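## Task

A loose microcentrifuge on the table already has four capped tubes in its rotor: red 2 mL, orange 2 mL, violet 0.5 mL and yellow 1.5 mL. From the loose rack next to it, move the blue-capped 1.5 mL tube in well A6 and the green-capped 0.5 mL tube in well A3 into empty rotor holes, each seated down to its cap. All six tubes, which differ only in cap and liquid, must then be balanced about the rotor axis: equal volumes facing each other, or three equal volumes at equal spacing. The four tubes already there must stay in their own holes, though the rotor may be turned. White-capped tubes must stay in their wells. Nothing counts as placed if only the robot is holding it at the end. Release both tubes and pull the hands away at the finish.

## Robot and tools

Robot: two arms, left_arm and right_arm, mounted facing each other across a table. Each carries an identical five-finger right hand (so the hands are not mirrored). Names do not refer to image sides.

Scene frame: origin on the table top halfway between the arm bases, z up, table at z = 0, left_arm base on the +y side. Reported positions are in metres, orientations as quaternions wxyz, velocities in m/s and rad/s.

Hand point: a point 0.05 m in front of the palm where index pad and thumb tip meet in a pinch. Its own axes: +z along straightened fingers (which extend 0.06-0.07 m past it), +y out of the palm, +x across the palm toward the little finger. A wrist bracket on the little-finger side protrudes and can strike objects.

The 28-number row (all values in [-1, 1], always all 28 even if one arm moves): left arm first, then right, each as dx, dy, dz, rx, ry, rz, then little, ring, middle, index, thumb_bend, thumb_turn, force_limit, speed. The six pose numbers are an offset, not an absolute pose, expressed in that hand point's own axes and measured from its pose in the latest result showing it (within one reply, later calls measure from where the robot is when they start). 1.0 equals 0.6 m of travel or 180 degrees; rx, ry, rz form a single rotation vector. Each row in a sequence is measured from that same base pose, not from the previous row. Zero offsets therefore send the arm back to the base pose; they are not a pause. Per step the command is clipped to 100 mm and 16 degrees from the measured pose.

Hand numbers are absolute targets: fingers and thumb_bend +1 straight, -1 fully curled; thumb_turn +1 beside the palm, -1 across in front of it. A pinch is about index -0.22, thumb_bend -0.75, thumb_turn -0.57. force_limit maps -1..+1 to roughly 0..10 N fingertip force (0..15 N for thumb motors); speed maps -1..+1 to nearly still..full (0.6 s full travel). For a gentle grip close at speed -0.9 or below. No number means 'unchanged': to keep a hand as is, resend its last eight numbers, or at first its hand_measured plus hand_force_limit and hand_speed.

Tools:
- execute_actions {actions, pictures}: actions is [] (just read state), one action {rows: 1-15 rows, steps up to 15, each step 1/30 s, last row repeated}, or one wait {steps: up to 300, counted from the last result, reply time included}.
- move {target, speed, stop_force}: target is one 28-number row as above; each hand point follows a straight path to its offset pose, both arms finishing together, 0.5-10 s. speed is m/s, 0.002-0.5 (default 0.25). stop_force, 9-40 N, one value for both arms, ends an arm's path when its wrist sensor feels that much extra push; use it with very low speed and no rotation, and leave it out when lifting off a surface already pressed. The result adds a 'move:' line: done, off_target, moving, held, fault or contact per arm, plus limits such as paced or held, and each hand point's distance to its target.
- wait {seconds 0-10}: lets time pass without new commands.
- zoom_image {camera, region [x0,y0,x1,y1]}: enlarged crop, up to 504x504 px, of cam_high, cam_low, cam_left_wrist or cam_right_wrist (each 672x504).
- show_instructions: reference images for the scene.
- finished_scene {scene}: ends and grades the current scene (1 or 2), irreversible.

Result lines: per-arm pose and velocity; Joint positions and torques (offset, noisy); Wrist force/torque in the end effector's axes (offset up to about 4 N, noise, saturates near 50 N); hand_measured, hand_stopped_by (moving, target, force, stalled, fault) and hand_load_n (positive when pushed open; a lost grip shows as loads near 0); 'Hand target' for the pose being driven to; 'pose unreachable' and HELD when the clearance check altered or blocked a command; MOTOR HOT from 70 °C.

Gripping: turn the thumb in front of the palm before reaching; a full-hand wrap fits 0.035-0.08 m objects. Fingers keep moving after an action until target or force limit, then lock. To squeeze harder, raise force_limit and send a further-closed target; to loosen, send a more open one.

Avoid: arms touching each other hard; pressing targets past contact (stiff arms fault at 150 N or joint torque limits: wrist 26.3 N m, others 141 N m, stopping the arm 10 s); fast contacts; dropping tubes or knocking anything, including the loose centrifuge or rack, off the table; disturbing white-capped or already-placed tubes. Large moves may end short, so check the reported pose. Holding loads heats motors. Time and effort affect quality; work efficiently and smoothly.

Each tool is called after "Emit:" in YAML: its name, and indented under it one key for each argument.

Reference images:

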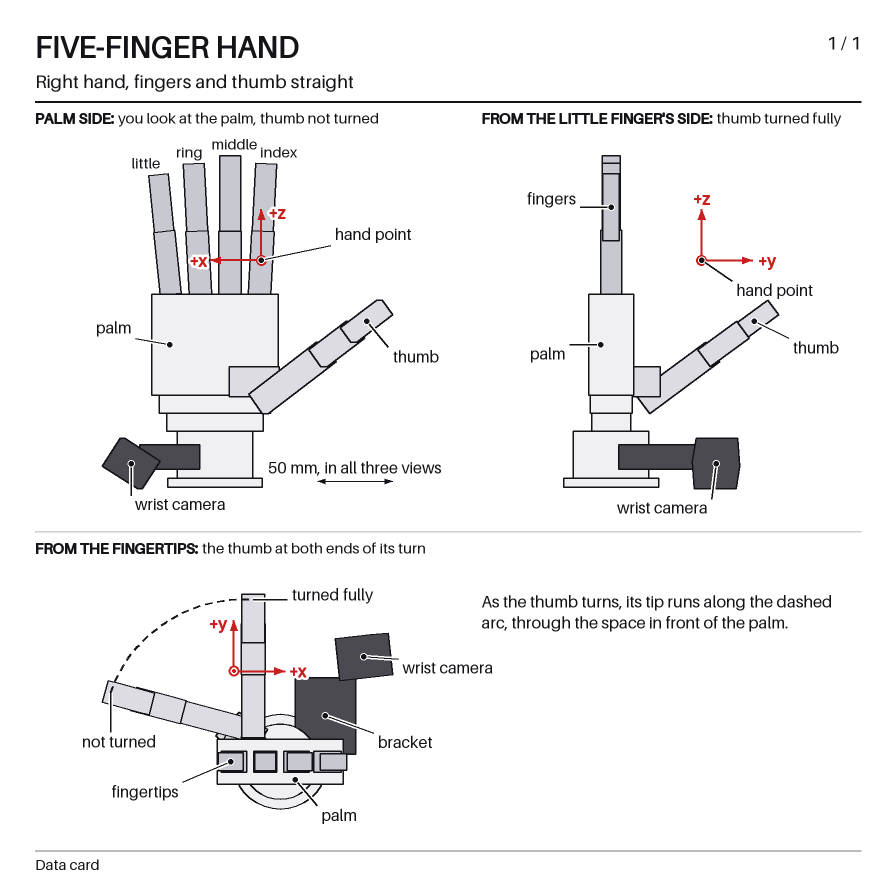

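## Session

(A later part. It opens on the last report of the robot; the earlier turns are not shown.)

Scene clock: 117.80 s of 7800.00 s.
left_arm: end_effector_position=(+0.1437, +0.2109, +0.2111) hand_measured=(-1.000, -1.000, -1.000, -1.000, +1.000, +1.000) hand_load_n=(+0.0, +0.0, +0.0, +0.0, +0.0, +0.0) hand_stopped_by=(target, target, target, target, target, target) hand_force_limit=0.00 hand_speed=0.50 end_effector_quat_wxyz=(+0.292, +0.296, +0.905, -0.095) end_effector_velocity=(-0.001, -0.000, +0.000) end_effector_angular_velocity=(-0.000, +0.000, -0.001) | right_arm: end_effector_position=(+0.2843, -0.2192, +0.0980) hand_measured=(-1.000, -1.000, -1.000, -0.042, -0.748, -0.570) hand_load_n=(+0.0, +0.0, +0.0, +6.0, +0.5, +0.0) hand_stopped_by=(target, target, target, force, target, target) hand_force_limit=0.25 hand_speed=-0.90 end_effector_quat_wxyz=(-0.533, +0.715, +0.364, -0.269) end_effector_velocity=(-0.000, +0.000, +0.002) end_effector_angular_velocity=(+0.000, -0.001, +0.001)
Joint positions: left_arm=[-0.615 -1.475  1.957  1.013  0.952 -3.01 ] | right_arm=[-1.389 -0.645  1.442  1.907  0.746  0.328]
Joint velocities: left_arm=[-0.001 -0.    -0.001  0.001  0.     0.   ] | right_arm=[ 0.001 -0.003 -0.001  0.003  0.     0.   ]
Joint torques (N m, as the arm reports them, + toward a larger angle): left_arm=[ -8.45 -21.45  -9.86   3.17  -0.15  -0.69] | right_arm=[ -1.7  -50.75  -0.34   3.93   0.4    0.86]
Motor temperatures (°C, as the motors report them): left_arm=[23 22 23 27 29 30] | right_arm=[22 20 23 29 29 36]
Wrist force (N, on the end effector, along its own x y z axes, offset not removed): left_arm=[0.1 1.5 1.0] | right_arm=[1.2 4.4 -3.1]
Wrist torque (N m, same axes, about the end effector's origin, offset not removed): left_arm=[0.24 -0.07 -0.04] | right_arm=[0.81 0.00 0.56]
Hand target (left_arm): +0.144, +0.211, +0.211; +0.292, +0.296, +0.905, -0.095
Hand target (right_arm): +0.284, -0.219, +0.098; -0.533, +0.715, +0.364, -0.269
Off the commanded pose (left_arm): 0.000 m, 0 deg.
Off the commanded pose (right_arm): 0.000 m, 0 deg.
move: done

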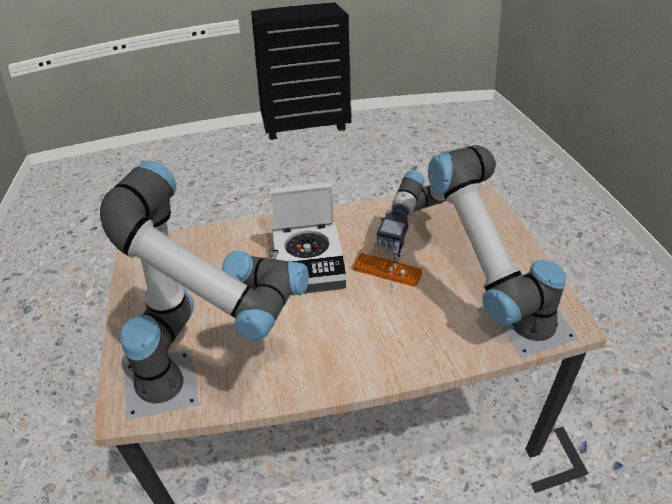

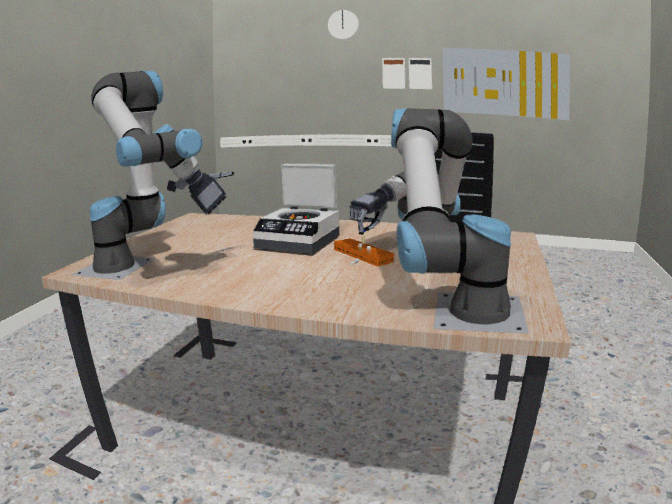

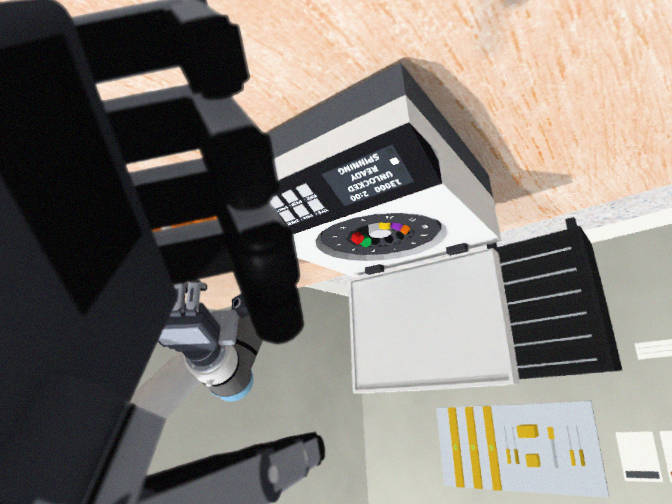

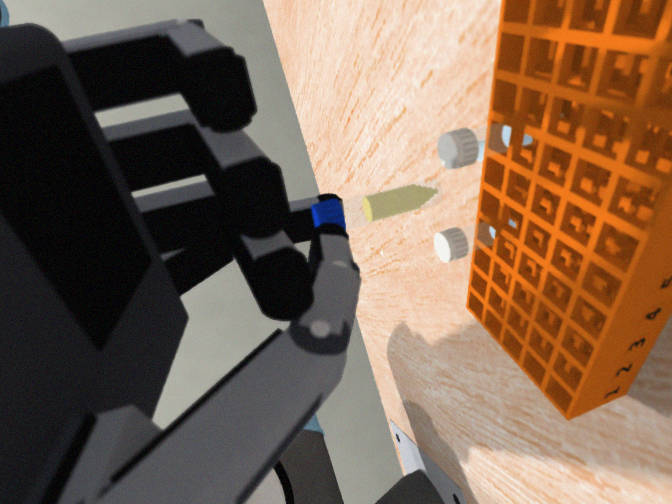

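Emit:
move:
  target: [0,0,0,0,0,0,-1,-1,-1,-1,1,1,0,0.5, 0,-0.2395,-0.0715,-0.408,0,0,-1,-1,-1,-0.27,-0.75,-0.57,0.3,-0.9]
  speed: 0.3

Emit:
move:
  target: [0,0,0,0,0,0,-1,-1,-1,-1,1,1,0,0.5, 0.48,-0.13,0.097,0.101,0.442,0.285,-1,-1,-1,-0.27,-0.75,-0.57,0.3,-0.9]
  speed: 0.3

Emit:
zoom_image:
  camera: "cam_high"
  region: [345, 240, 435, 310]

Scene clock: 123.53 s of 7800.00 s.
left_arm: end_effector_position=(+0.1437, +0.2109, +0.2111) hand_measured=(-1.000, -1.000, -1.000, -1.000, +1.000, +1.000) hand_load_n=(+0.0, +0.0, +0.0, +0.0, +0.0, +0.0) hand_stopped_by=(target, target, target, target, target, target) hand_force_limit=0.00 hand_speed=0.50 end_effector_quat_wxyz=(+0.292, +0.296, +0.905, -0.095) end_effector_velocity=(-0.000, -0.000, +0.000) end_effector_angular_velocity=(-0.001, -0.000, -0.000) | right_arm: end_effector_position=(+0.2839, -0.2191, +0.2482) hand_measured=(-1.000, -1.000, -1.000, -0.044, -0.748, -0.570) hand_load_n=(+0.0, +0.0, +0.0, +7.5, +0.5, +0.0) hand_stopped_by=(target, target, target, force, target, target) hand_force_limit=0.30 hand_speed=-0.90 end_effector_quat_wxyz=(-0.000, +0.892, +0.453, +0.001) end_effector_velocity=(-0.000, -0.001, +0.000) end_effector_angular_velocity=(-0.010, -0.006, -0.001)
Joint positions: left_arm=[-0.615 -1.475  1.957  1.013  0.952 -3.01 ] | right_arm=[-0.914 -1.041  1.119  1.49   1.571  1.347]
Joint velocities: left_arm=[-0.001 -0.    -0.001  0.001 -0.    -0.001] | right_arm=[ 0.005  0.002 -0.002  0.002  0.011  0.006]
Joint torques (N m, as the arm reports them, + toward a larger angle): left_arm=[ -9.28 -21.63 -11.03   3.28  -0.36  -0.63] | right_arm=[  6.49 -32.91 -32.1    4.95   2.08   2.03]
Motor temperatures (°C, as the motors report them): left_arm=[23 22 23 27 29 30] | right_arm=[22 20 23 29 29 36]
Wrist force (N, on the end effector, along its own x y z axes, offset not removed): left_arm=[-1.2 3.1 0.5] | right_arm=[2.6 3.6 -4.2]
Wrist torque (N m, same axes, about the end effector's origin, offset not removed): left_arm=[0.41 0.13 0.02] | right_arm=[0.84 -0.20 0.50]
Hand target (left_arm): +0.144, +0.211, +0.211; +0.292, +0.296, +0.905, -0.095
Hand target (right_arm): +0.284, -0.219, +0.248; +0.000, +0.892, +0.453, +0.001
Off the commanded pose (left_arm): 0.000 m, 0 deg.
Off the commanded pose (right_arm): 0.000 m, 0 deg.
move: done

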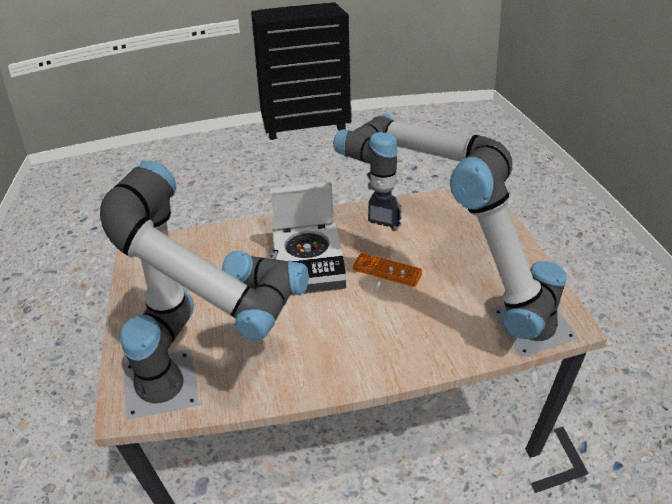

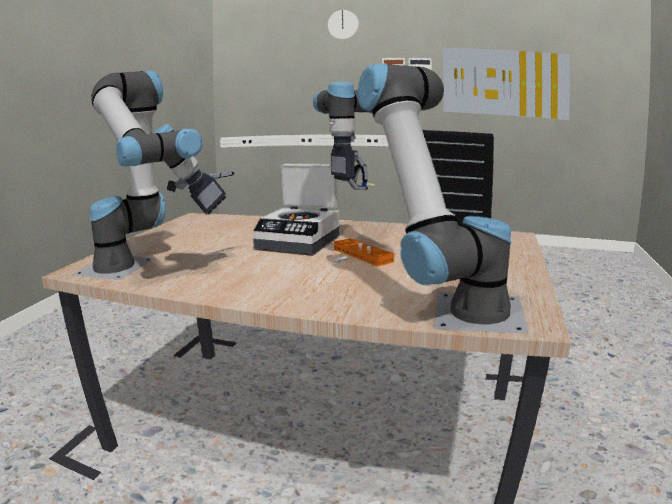

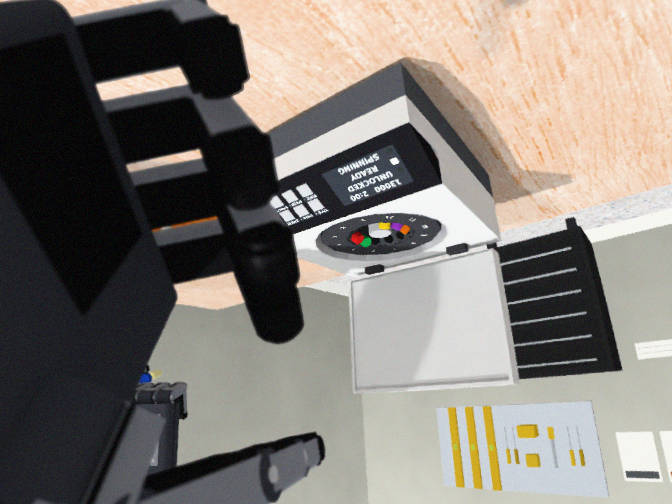

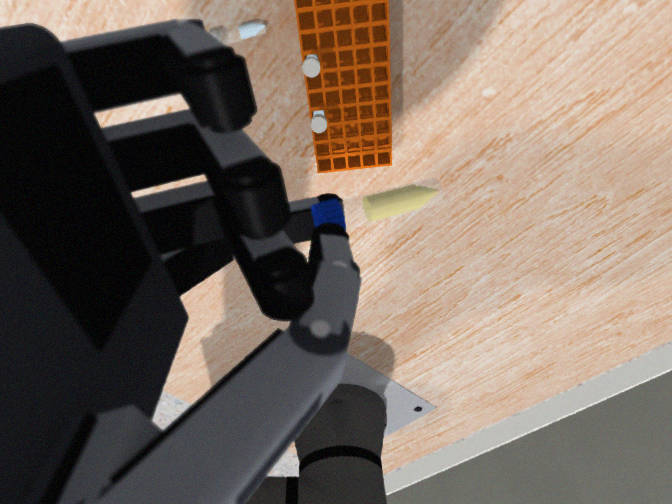

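Scene clock: 126.90 s of 7800.00 s.
left_arm: end_effector_position=(+0.1437, +0.2109, +0.2111) hand_measured=(-1.000, -1.000, -1.000, -1.000, +1.000, +1.000) hand_load_n=(+0.0, +0.0, +0.0, +0.0, +0.0, +0.0) hand_stopped_by=(target, target, target, target, target, target) hand_force_limit=0.00 hand_speed=0.50 end_effector_quat_wxyz=(+0.292, +0.296, +0.905, -0.095) end_effector_velocity=(+0.000, +0.000, -0.000) end_effector_angular_velocity=(+0.001, -0.000, +0.001) | right_arm: end_effector_position=(+0.3910, +0.0593, +0.1909) hand_measured=(-1.000, -1.000, -1.000, -0.044, -0.748, -0.570) hand_load_n=(+0.0, +0.0, +0.0, +7.0, +0.5, +0.0) hand_stopped_by=(target, target, target, force, target, target) hand_force_limit=0.30 hand_speed=-0.90 end_effector_quat_wxyz=(+0.404, -0.773, +0.052, -0.486) end_effector_velocity=(+0.001, +0.001, -0.000) end_effector_angular_velocity=(+0.005, -0.005, -0.005)
Joint positions: left_arm=[-0.615 -1.475  1.957  1.013  0.952 -3.01 ] | right_arm=[-0.701 -1.039  1.37  -0.119  1.867  2.394]
Joint velocities: left_arm=[-0.     0.001  0.     0.    -0.    -0.001] | right_arm=[ 0.002  0.003 -0.    -0.009  0.007  0.001]
Joint torques (N m, as the arm reports them, + toward a larger angle): left_arm=[ -9.27 -21.66  -9.87   3.03  -0.25  -0.57] | right_arm=[  5.42 -35.38 -34.11  -3.27   2.33   2.28]
Motor temperatures (°C, as the motors report them): left_arm=[23 22 23 27 29 30] | right_arm=[22 20 23 29 29 36]
Wrist force (N, on the end effector, along its own x y z axes, offset not removed): left_arm=[-0.6 1.6 -0.2] | right_arm=[1.1 4.3 -1.8]
Wrist torque (N m, same axes, about the end effector's origin, offset not removed): left_arm=[0.20 0.11 -0.17] | right_arm=[0.86 -0.04 0.22]
Hand target (left_arm): +0.144, +0.211, +0.211; +0.292, +0.296, +0.905, -0.095
Hand target (right_arm): +0.391, +0.059, +0.191; -0.404, +0.773, -0.052, +0.486
Off the commanded pose (left_arm): 0.000 m, 0 deg.
Off the commanded pose (right_arm): 0.000 m, 0 deg.
move: done

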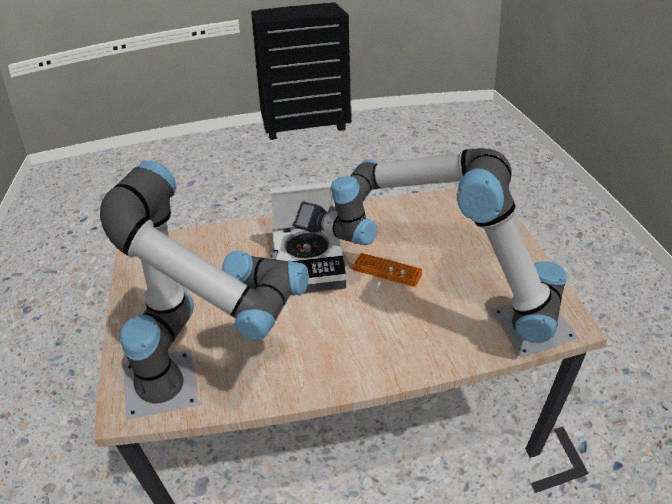

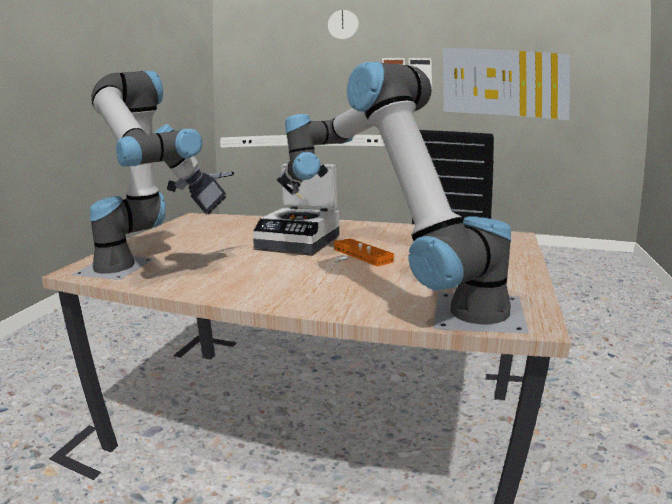

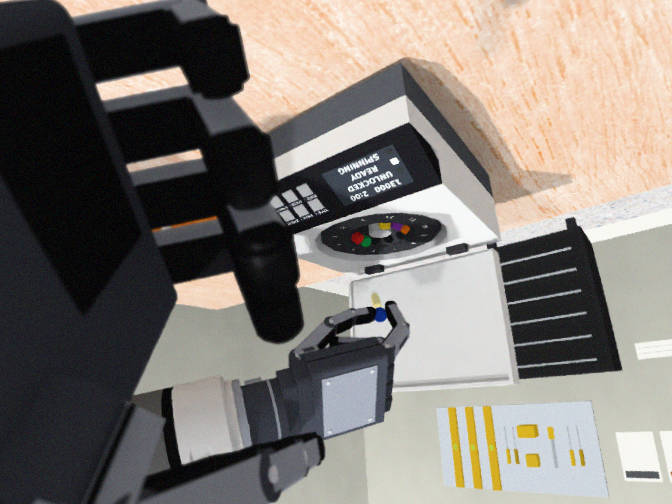

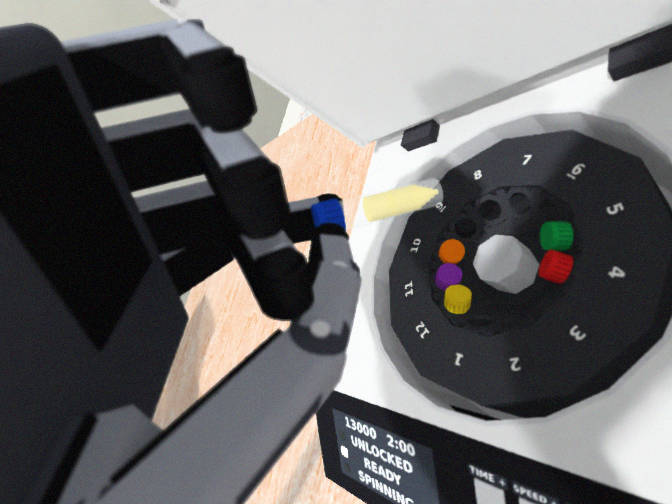

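Region (345, 240, 435, 310) of cam_high's 672x504 image, scaled by 5.600, with more detail than that image has.

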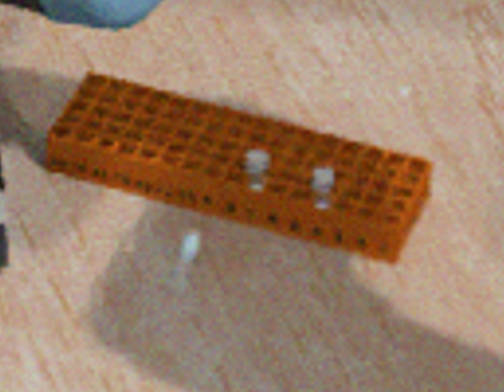

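Emit:
execute_actions:
  actions: []

Scene clock: 129.83 s of 7800.00 s.
left_arm: end_effector_position=(+0.1437, +0.2109, +0.2111) hand_measured=(-1.000, -1.000, -1.000, -1.000, +1.000, +1.000) hand_load_n=(+0.0, +0.0, +0.0, +0.0, +0.0, +0.0) hand_stopped_by=(target, target, target, target, target, target) hand_force_limit=0.00 hand_speed=0.50 end_effector_quat_wxyz=(+0.292, +0.296, +0.905, -0.095) end_effector_velocity=(-0.000, -0.000, -0.000) end_effector_angular_velocity=(-0.001, -0.000, -0.000) | right_arm: end_effector_position=(+0.3911, +0.0594, +0.1908) hand_measured=(-1.000, -1.000, -1.000, -0.044, -0.748, -0.570) hand_load_n=(+0.0, +0.0, +0.0, +7.0, +0.5, +0.0) hand_stopped_by=(target, target, target, force, target, target) hand_force_limit=0.30 hand_speed=-0.90 end_effector_quat_wxyz=(+0.404, -0.773, +0.052, -0.486) end_effector_velocity=(-0.000, +0.000, +0.000) end_effector_angular_velocity=(+0.001, -0.001, +0.000)
Joint positions: left_arm=[-0.615 -1.475  1.957  1.013  0.952 -3.01 ] | right_arm=[-0.7   -1.038  1.37  -0.12   1.867  2.395]
Joint velocities: left_arm=[-0.001  0.001 -0.    -0.001 -0.    -0.001] | right_arm=[ 0.001  0.    -0.    -0.001  0.    -0.   ]
Joint torques (N m, as the arm reports them, + toward a larger angle): left_arm=[ -8.3  -20.51 -10.6    3.23  -0.38  -1.02] | right_arm=[  6.6  -33.24 -33.79  -3.25   2.43   2.31]
Motor temperatures (°C, as the motors report them): left_arm=[23 22 23 27 29 30] | right_arm=[22 20 23 29 29 36]
Wrist force (N, on the end effector, along its own x y z axes, offset not removed): left_arm=[0.2 3.7 0.9] | right_arm=[0.7 2.6 -1.5]
Wrist torque (N m, same axes, about the end effector's origin, offset not removed): left_arm=[0.52 -0.11 -0.03] | right_arm=[0.57 0.05 0.27]
Hand target (left_arm): +0.144, +0.211, +0.211; +0.292, +0.296, +0.905, -0.095
Hand target (right_arm): +0.391, +0.059, +0.191; -0.404, +0.773, -0.052, +0.486
Off the commanded pose (left_arm): 0.000 m, 0 deg.
Off the commanded pose (right_arm): 0.000 m, 0 deg.
Steps of this call (steps 1 to 88: nothing new was sent). Readings (end_effector_position | what the end effector reports):
1: left_arm (+0.1437, +0.2109, +0.2111) | right_arm (+0.3910, +0.0594, +0.1908) | left_arm hand_measured=(-1.000, -1.000, -1.000, -1.000, +1.000, +1.000) hand_load_n=(+0.0, +0.0, +0.0, +0.0, +0.0, +0.0) hand_stopped_by=(target, target, target, target, target, target) hand_force_limit=0.00 hand_speed=0.50 | right_arm hand_measured=(-1.000, -1.000, -1.000, -0.044, -0.748, -0.570) hand_load_n=(+0.0, +0.0, +0.0, +7.0, +0.5, +0.0) hand_stopped_by=(target, target, target, force, target, target) hand_force_limit=0.30 hand_speed=-0.90
2: left_arm (+0.1437, +0.2109, +0.2111) | right_arm (+0.3911, +0.0594, +0.1908) | left_arm hand_measured=(-1.000, -1.000, -1.000, -1.000, +1.000, +1.000) hand_load_n=(+0.0, +0.0, +0.0, +0.0, +0.0, +0.0) hand_stopped_by=(target, target, target, target, target, target) hand_force_limit=0.00 hand_speed=0.50 | right_arm hand_measured=(-1.000, -1.000, -1.000, -0.044, -0.748, -0.570) hand_load_n=(+0.0, +0.0, +0.0, +7.0, +0.5, +0.0) hand_stopped_by=(target, target, target, force, target, target) hand_force_limit=0.30 hand_speed=-0.90
4: left_arm (+0.1437, +0.2109, +0.2111) | right_arm (+0.3911, +0.0594, +0.1908) | left_arm hand_measured=(-1.000, -1.000, -1.000, -1.000, +1.000, +1.000) hand_load_n=(+0.0, +0.0, +0.0, +0.0, +0.0, +0.0) hand_stopped_by=(target, target, target, target, target, target) hand_force_limit=0.00 hand_speed=0.50 | right_arm hand_measured=(-1.000, -1.000, -1.000, -0.044, -0.748, -0.570) hand_load_n=(+0.0, +0.0, +0.0, +7.0, +0.5, +0.0) hand_stopped_by=(target, target, target, force, target, target) hand_force_limit=0.30 hand_speed=-0.90
8: left_arm (+0.1437, +0.2109, +0.2111) | right_arm (+0.3911, +0.0594, +0.1908) | left_arm hand_measured=(-1.000, -1.000, -1.000, -1.000, +1.000, +1.000) hand_load_n=(+0.0, +0.0, +0.0, +0.0, +0.0, +0.0) hand_stopped_by=(target, target, target, target, target, target) hand_force_limit=0.00 hand_speed=0.50 | right_arm hand_measured=(-1.000, -1.000, -1.000, -0.044, -0.748, -0.570) hand_load_n=(+0.0, +0.0, +0.0, +7.0, +0.5, +0.0) hand_stopped_by=(target, target, target, force, target, target) hand_force_limit=0.30 hand_speed=-0.90
88: the state above

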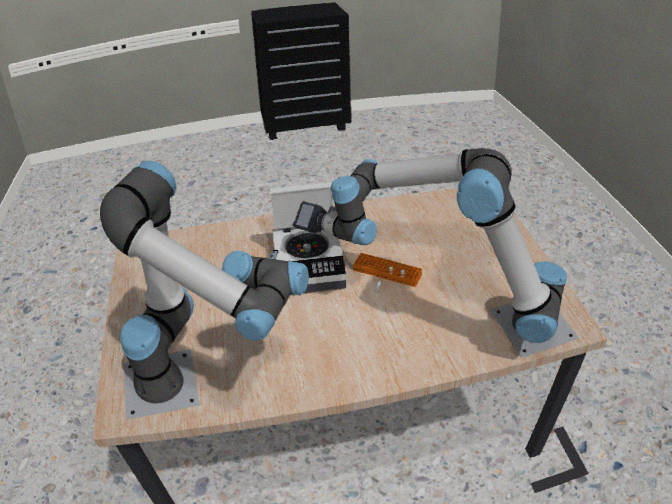

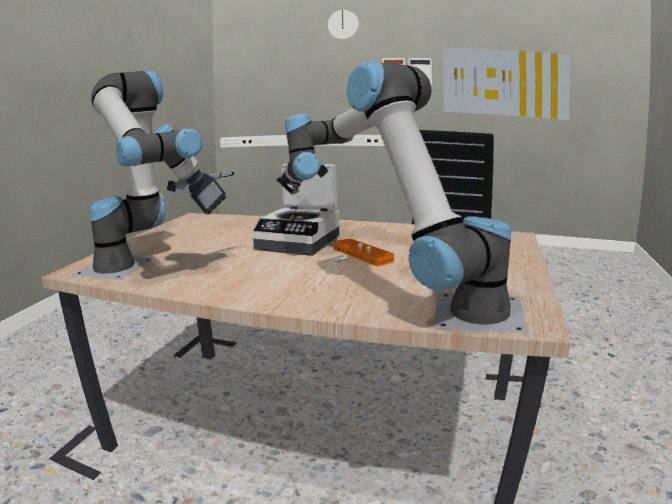

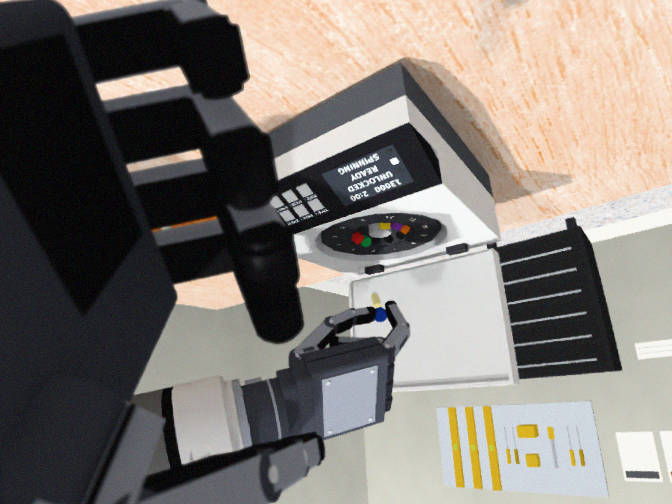

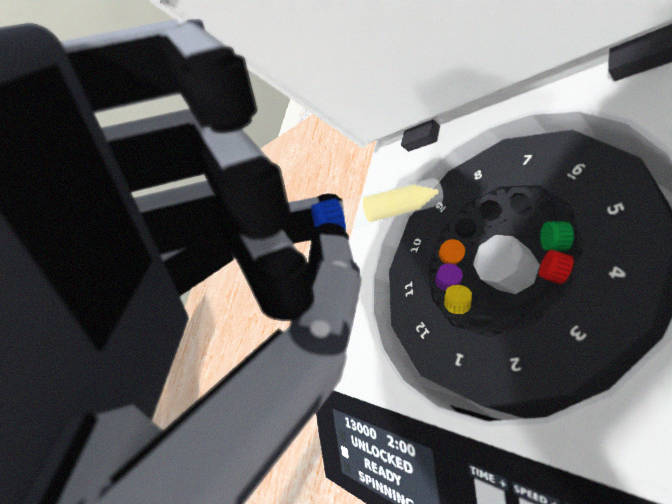

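Emit:
move:
  target: [0,0,0,0,0,0,-1,-1,-1,-1,1,1,0,0.5,-0.0577,0.071,0.041,0,0,0,-1,-1,-1,-0.27,-0.75,-0.57,0.3,-0.9]
  speed: 0.08

Emit:
zoom_image:
  camera: "cam_left_wrist"
  region: [330,205,430,285]

Emit:
zoom_image:
  camera: "cam_right_wrist"
  region: [300,100,560,300]

Scene clock: 132.03 s of 7800.00 s.
left_arm: end_effector_position=(+0.1437, +0.2109, +0.2111) hand_measured=(-1.000, -1.000, -1.000, -1.000, +1.000, +1.000) hand_load_n=(+0.0, +0.0, +0.0, +0.0, +0.0, +0.0) hand_stopped_by=(target, target, target, target, target, target) hand_force_limit=0.00 hand_speed=0.50 end_effector_quat_wxyz=(+0.292, +0.296, +0.905, -0.095) end_effector_velocity=(-0.000, -0.000, -0.000) end_effector_angular_velocity=(+0.001, -0.001, +0.000) | right_arm: end_effector_position=(+0.4058, +0.0615, +0.1327) hand_measured=(-1.000, -1.000, -1.000, -0.044, -0.748, -0.570) hand_load_n=(+0.0, +0.0, +0.0, +7.0, +0.5, +0.0) hand_stopped_by=(target, target, target, force, target, target) hand_force_limit=0.30 hand_speed=-0.90 end_effector_quat_wxyz=(+0.404, -0.773, +0.052, -0.486) end_effector_velocity=(-0.000, -0.000, -0.003) end_effector_angular_velocity=(-0.001, +0.001, +0.000)
Joint positions: left_arm=[-0.615 -1.475  1.957  1.013  0.952 -3.01 ] | right_arm=[-0.719 -0.968  1.415 -0.237  1.849  2.39 ]
Joint velocities: left_arm=[-0.001  0.002 -0.     0.     0.    -0.001] | right_arm=[ 0.     0.002  0.002 -0.004  0.    -0.   ]
Joint torques (N m, as the arm reports them, + toward a larger angle): left_arm=[-10.08 -20.77  -9.63   3.14  -0.32  -0.7 ] | right_arm=[ -9.69 -35.48  -6.76  -3.45  -2.87  -2.47]
Motor temperatures (°C, as the motors report them): left_arm=[23 22 23 27 29 30] | right_arm=[22 20 23 29 29 36]
Wrist force (N, on the end effector, along its own x y z axes, offset not removed): left_arm=[0.0 1.0 0.8] | right_arm=[2.7 2.2 -1.1]
Wrist torque (N m, same axes, about the end effector's origin, offset not removed): left_arm=[0.09 0.01 0.02] | right_arm=[0.41 -0.40 0.43]
Hand target (left_arm): +0.144, +0.211, +0.211; +0.292, +0.296, +0.905, -0.095
Hand target (right_arm): +0.406, +0.062, +0.133; -0.404, +0.773, -0.052, +0.486
Off the commanded pose (left_arm): 0.000 m, 0 deg.
Off the commanded pose (right_arm): 0.000 m, 0 deg.
move: done

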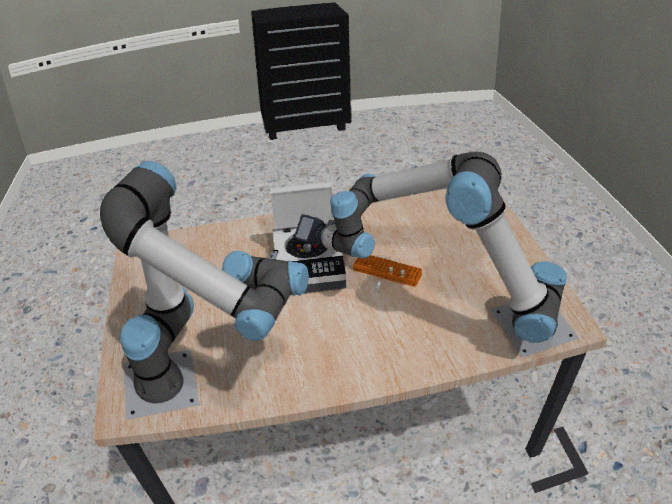

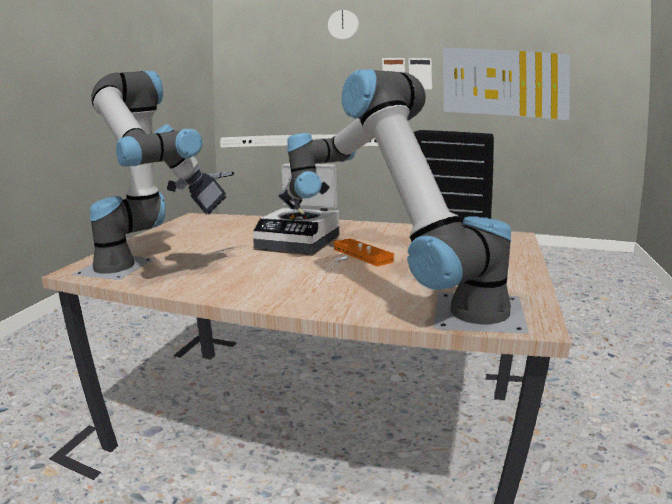

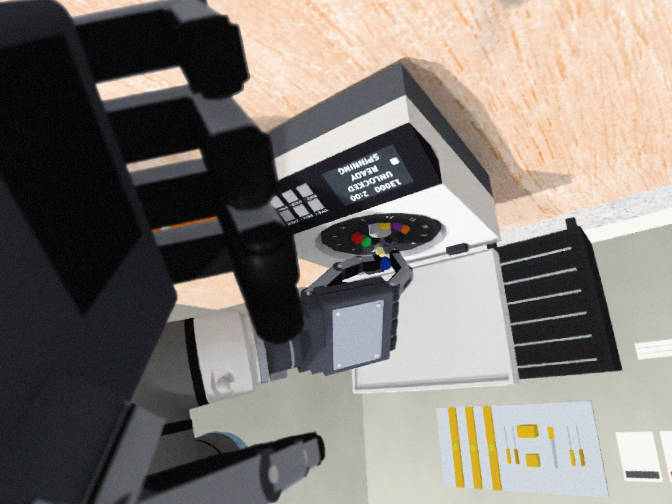

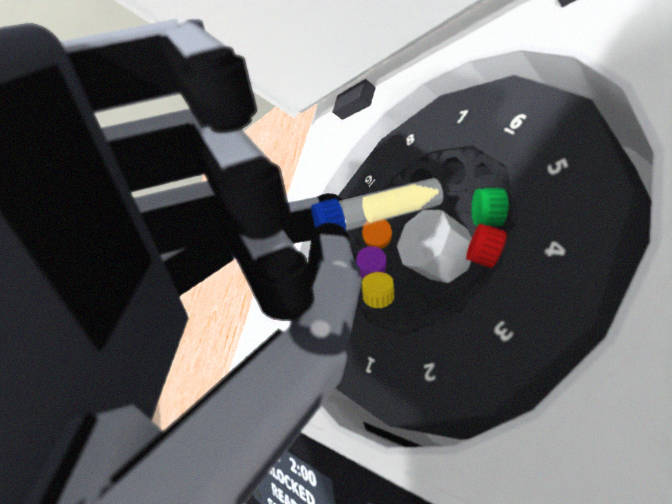

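Region (330, 205, 430, 285) of cam_left_wrist's 672x504 image, scaled by 5.040, with more detail than that image has; it fills the top 403 rows of this view, and the rest is white.

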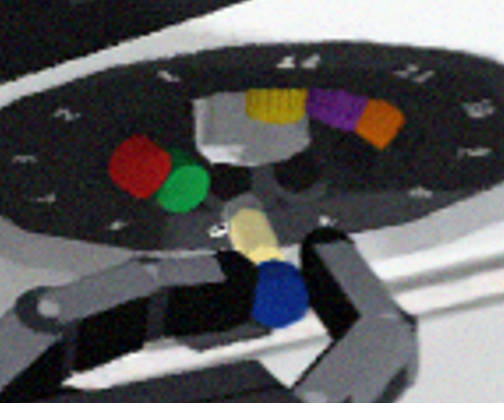

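Region (300, 100, 560, 300) of cam_right_wrist's 672x504 image, scaled by 1.938, with more detail than that image has; it fills the top 388 rows of this view, and the rest is white.

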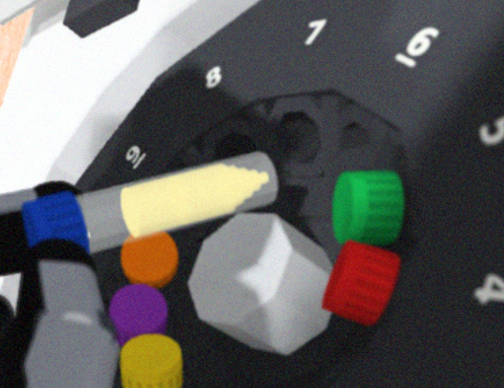

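Emit:
move:
  target: [0,0,0,0,0,0,-1,-1,-1,-1,1,1,0,0.5,0,0.0224,0.0067,0,0,0,-1,-1,-1,-0.27,-0.75,-0.57,0.3,-0.9]
  speed: 0.03

Emit:
zoom_image:
  camera: "cam_left_wrist"
  region: [330,205,430,285]

Emit:
zoom_image:
  camera: "cam_right_wrist"
  region: [380,130,520,240]

Scene clock: 133.77 s of 7800.00 s.
left_arm: end_effector_position=(+0.1437, +0.2109, +0.2111) hand_measured=(-1.000, -1.000, -1.000, -1.000, +1.000, +1.000) hand_load_n=(+0.0, +0.0, +0.0, +0.0, +0.0, +0.0) hand_stopped_by=(target, target, target, target, target, target) hand_force_limit=0.00 hand_speed=0.50 end_effector_quat_wxyz=(+0.292, +0.296, +0.905, -0.095) end_effector_velocity=(-0.000, +0.000, -0.000) end_effector_angular_velocity=(+0.001, -0.001, -0.001) | right_arm: end_effector_position=(+0.4131, +0.0550, +0.1229) hand_measured=(-1.000, -1.000, -1.000, -0.044, -0.748, -0.570) hand_load_n=(+0.0, +0.0, +0.0, +7.0, +0.5, +0.0) hand_stopped_by=(target, target, target, force, target, target) hand_force_limit=0.30 hand_speed=-0.90 end_effector_quat_wxyz=(+0.404, -0.773, +0.052, -0.486) end_effector_velocity=(+0.001, -0.001, -0.001) end_effector_angular_velocity=(+0.001, -0.000, +0.000)
Joint positions: left_arm=[-0.615 -1.475  1.957  1.013  0.952 -3.01 ] | right_arm=[-0.736 -0.964  1.437 -0.263  1.833  2.387]
Joint velocities: left_arm=[-0.001  0.001  0.     0.    -0.     0.   ] | right_arm=[-0.003  0.     0.003 -0.004 -0.003 -0.   ]
Joint torques (N m, as the arm reports them, + toward a larger angle): left_arm=[ -8.58 -21.51 -10.6    3.01  -0.35  -0.8 ] | right_arm=[-10.26 -34.9   -7.77  -3.05  -3.05  -2.65]
Motor temperatures (°C, as the motors report them): left_arm=[23 22 23 27 29 30] | right_arm=[22 20 23 29 29 36]
Wrist force (N, on the end effector, along its own x y z axes, offset not removed): left_arm=[1.1 3.3 0.7] | right_arm=[2.2 1.7 -2.7]
Wrist torque (N m, same axes, about the end effector's origin, offset not removed): left_arm=[0.49 -0.11 0.08] | right_arm=[0.38 -0.16 0.55]
Hand target (left_arm): +0.144, +0.211, +0.211; +0.292, +0.296, +0.905, -0.095
Hand target (right_arm): +0.413, +0.055, +0.123; -0.404, +0.773, -0.052, +0.486
Off the commanded pose (left_arm): 0.000 m, 0 deg.
Off the commanded pose (right_arm): 0.000 m, 0 deg.
move: done

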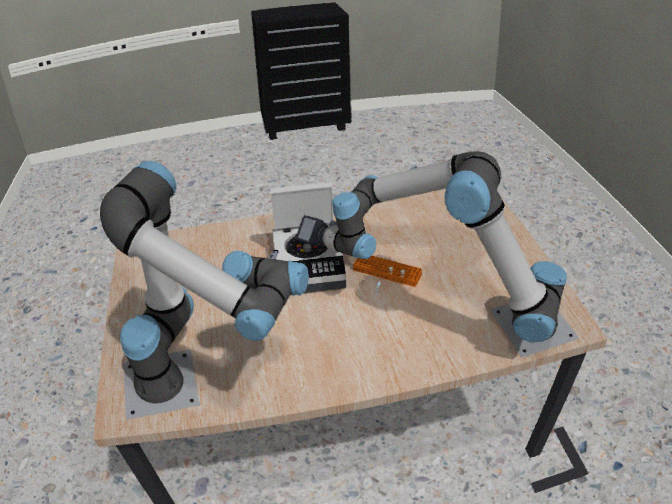

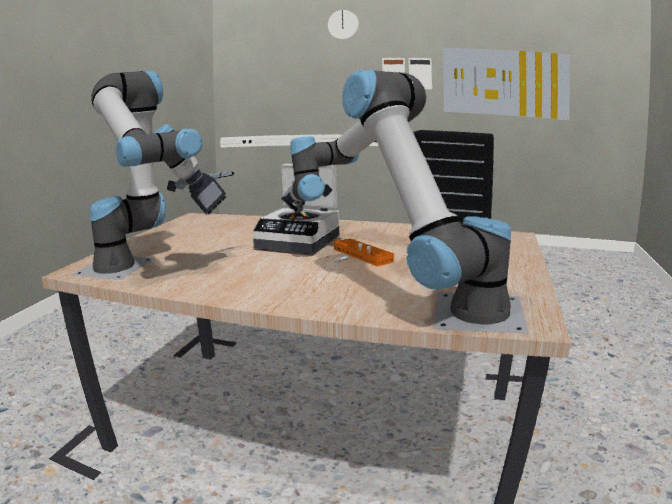

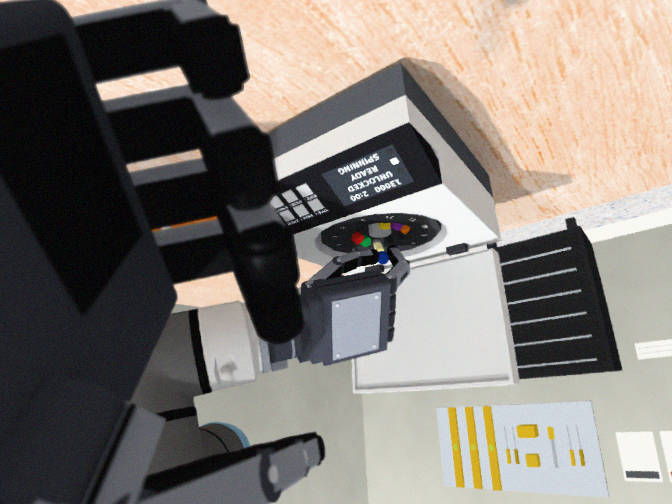

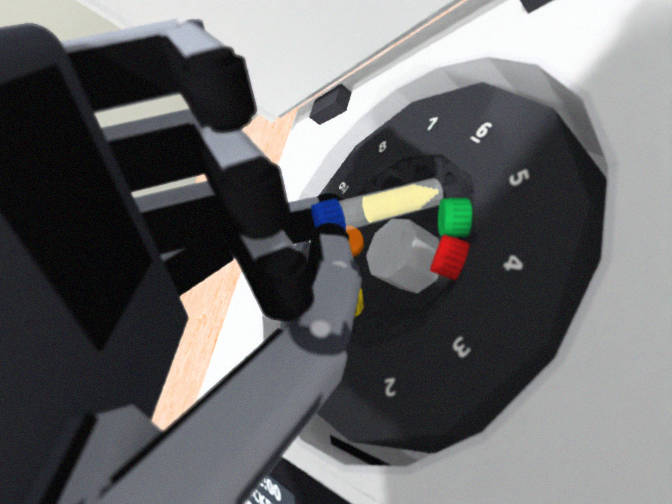

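Region (330, 205, 430, 285) of cam_left_wrist's 672x504 image, scaled by 5.040, with more detail than that image has; it fills the top 403 rows of this view, and the rest is white.

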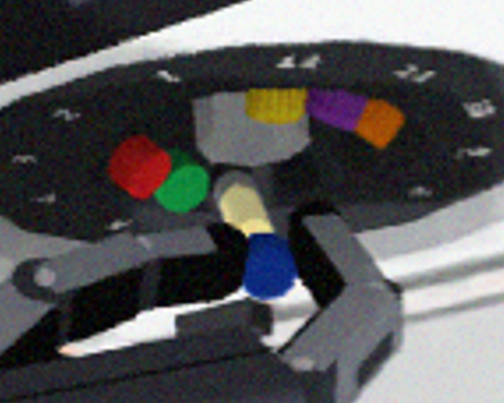

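Region (380, 130, 520, 240) of cam_right_wrist's 672x504 image, scaled by 3.600, with more detail than that image has; it fills the top 396 rows of this view, and the rest is white.

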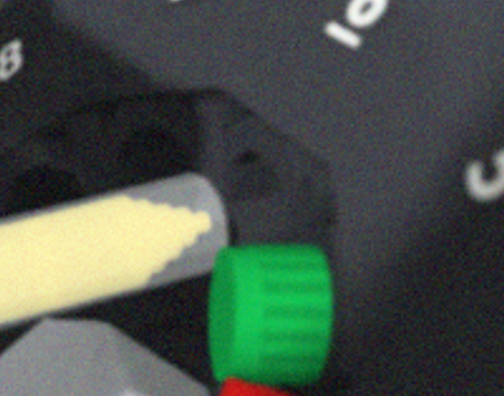

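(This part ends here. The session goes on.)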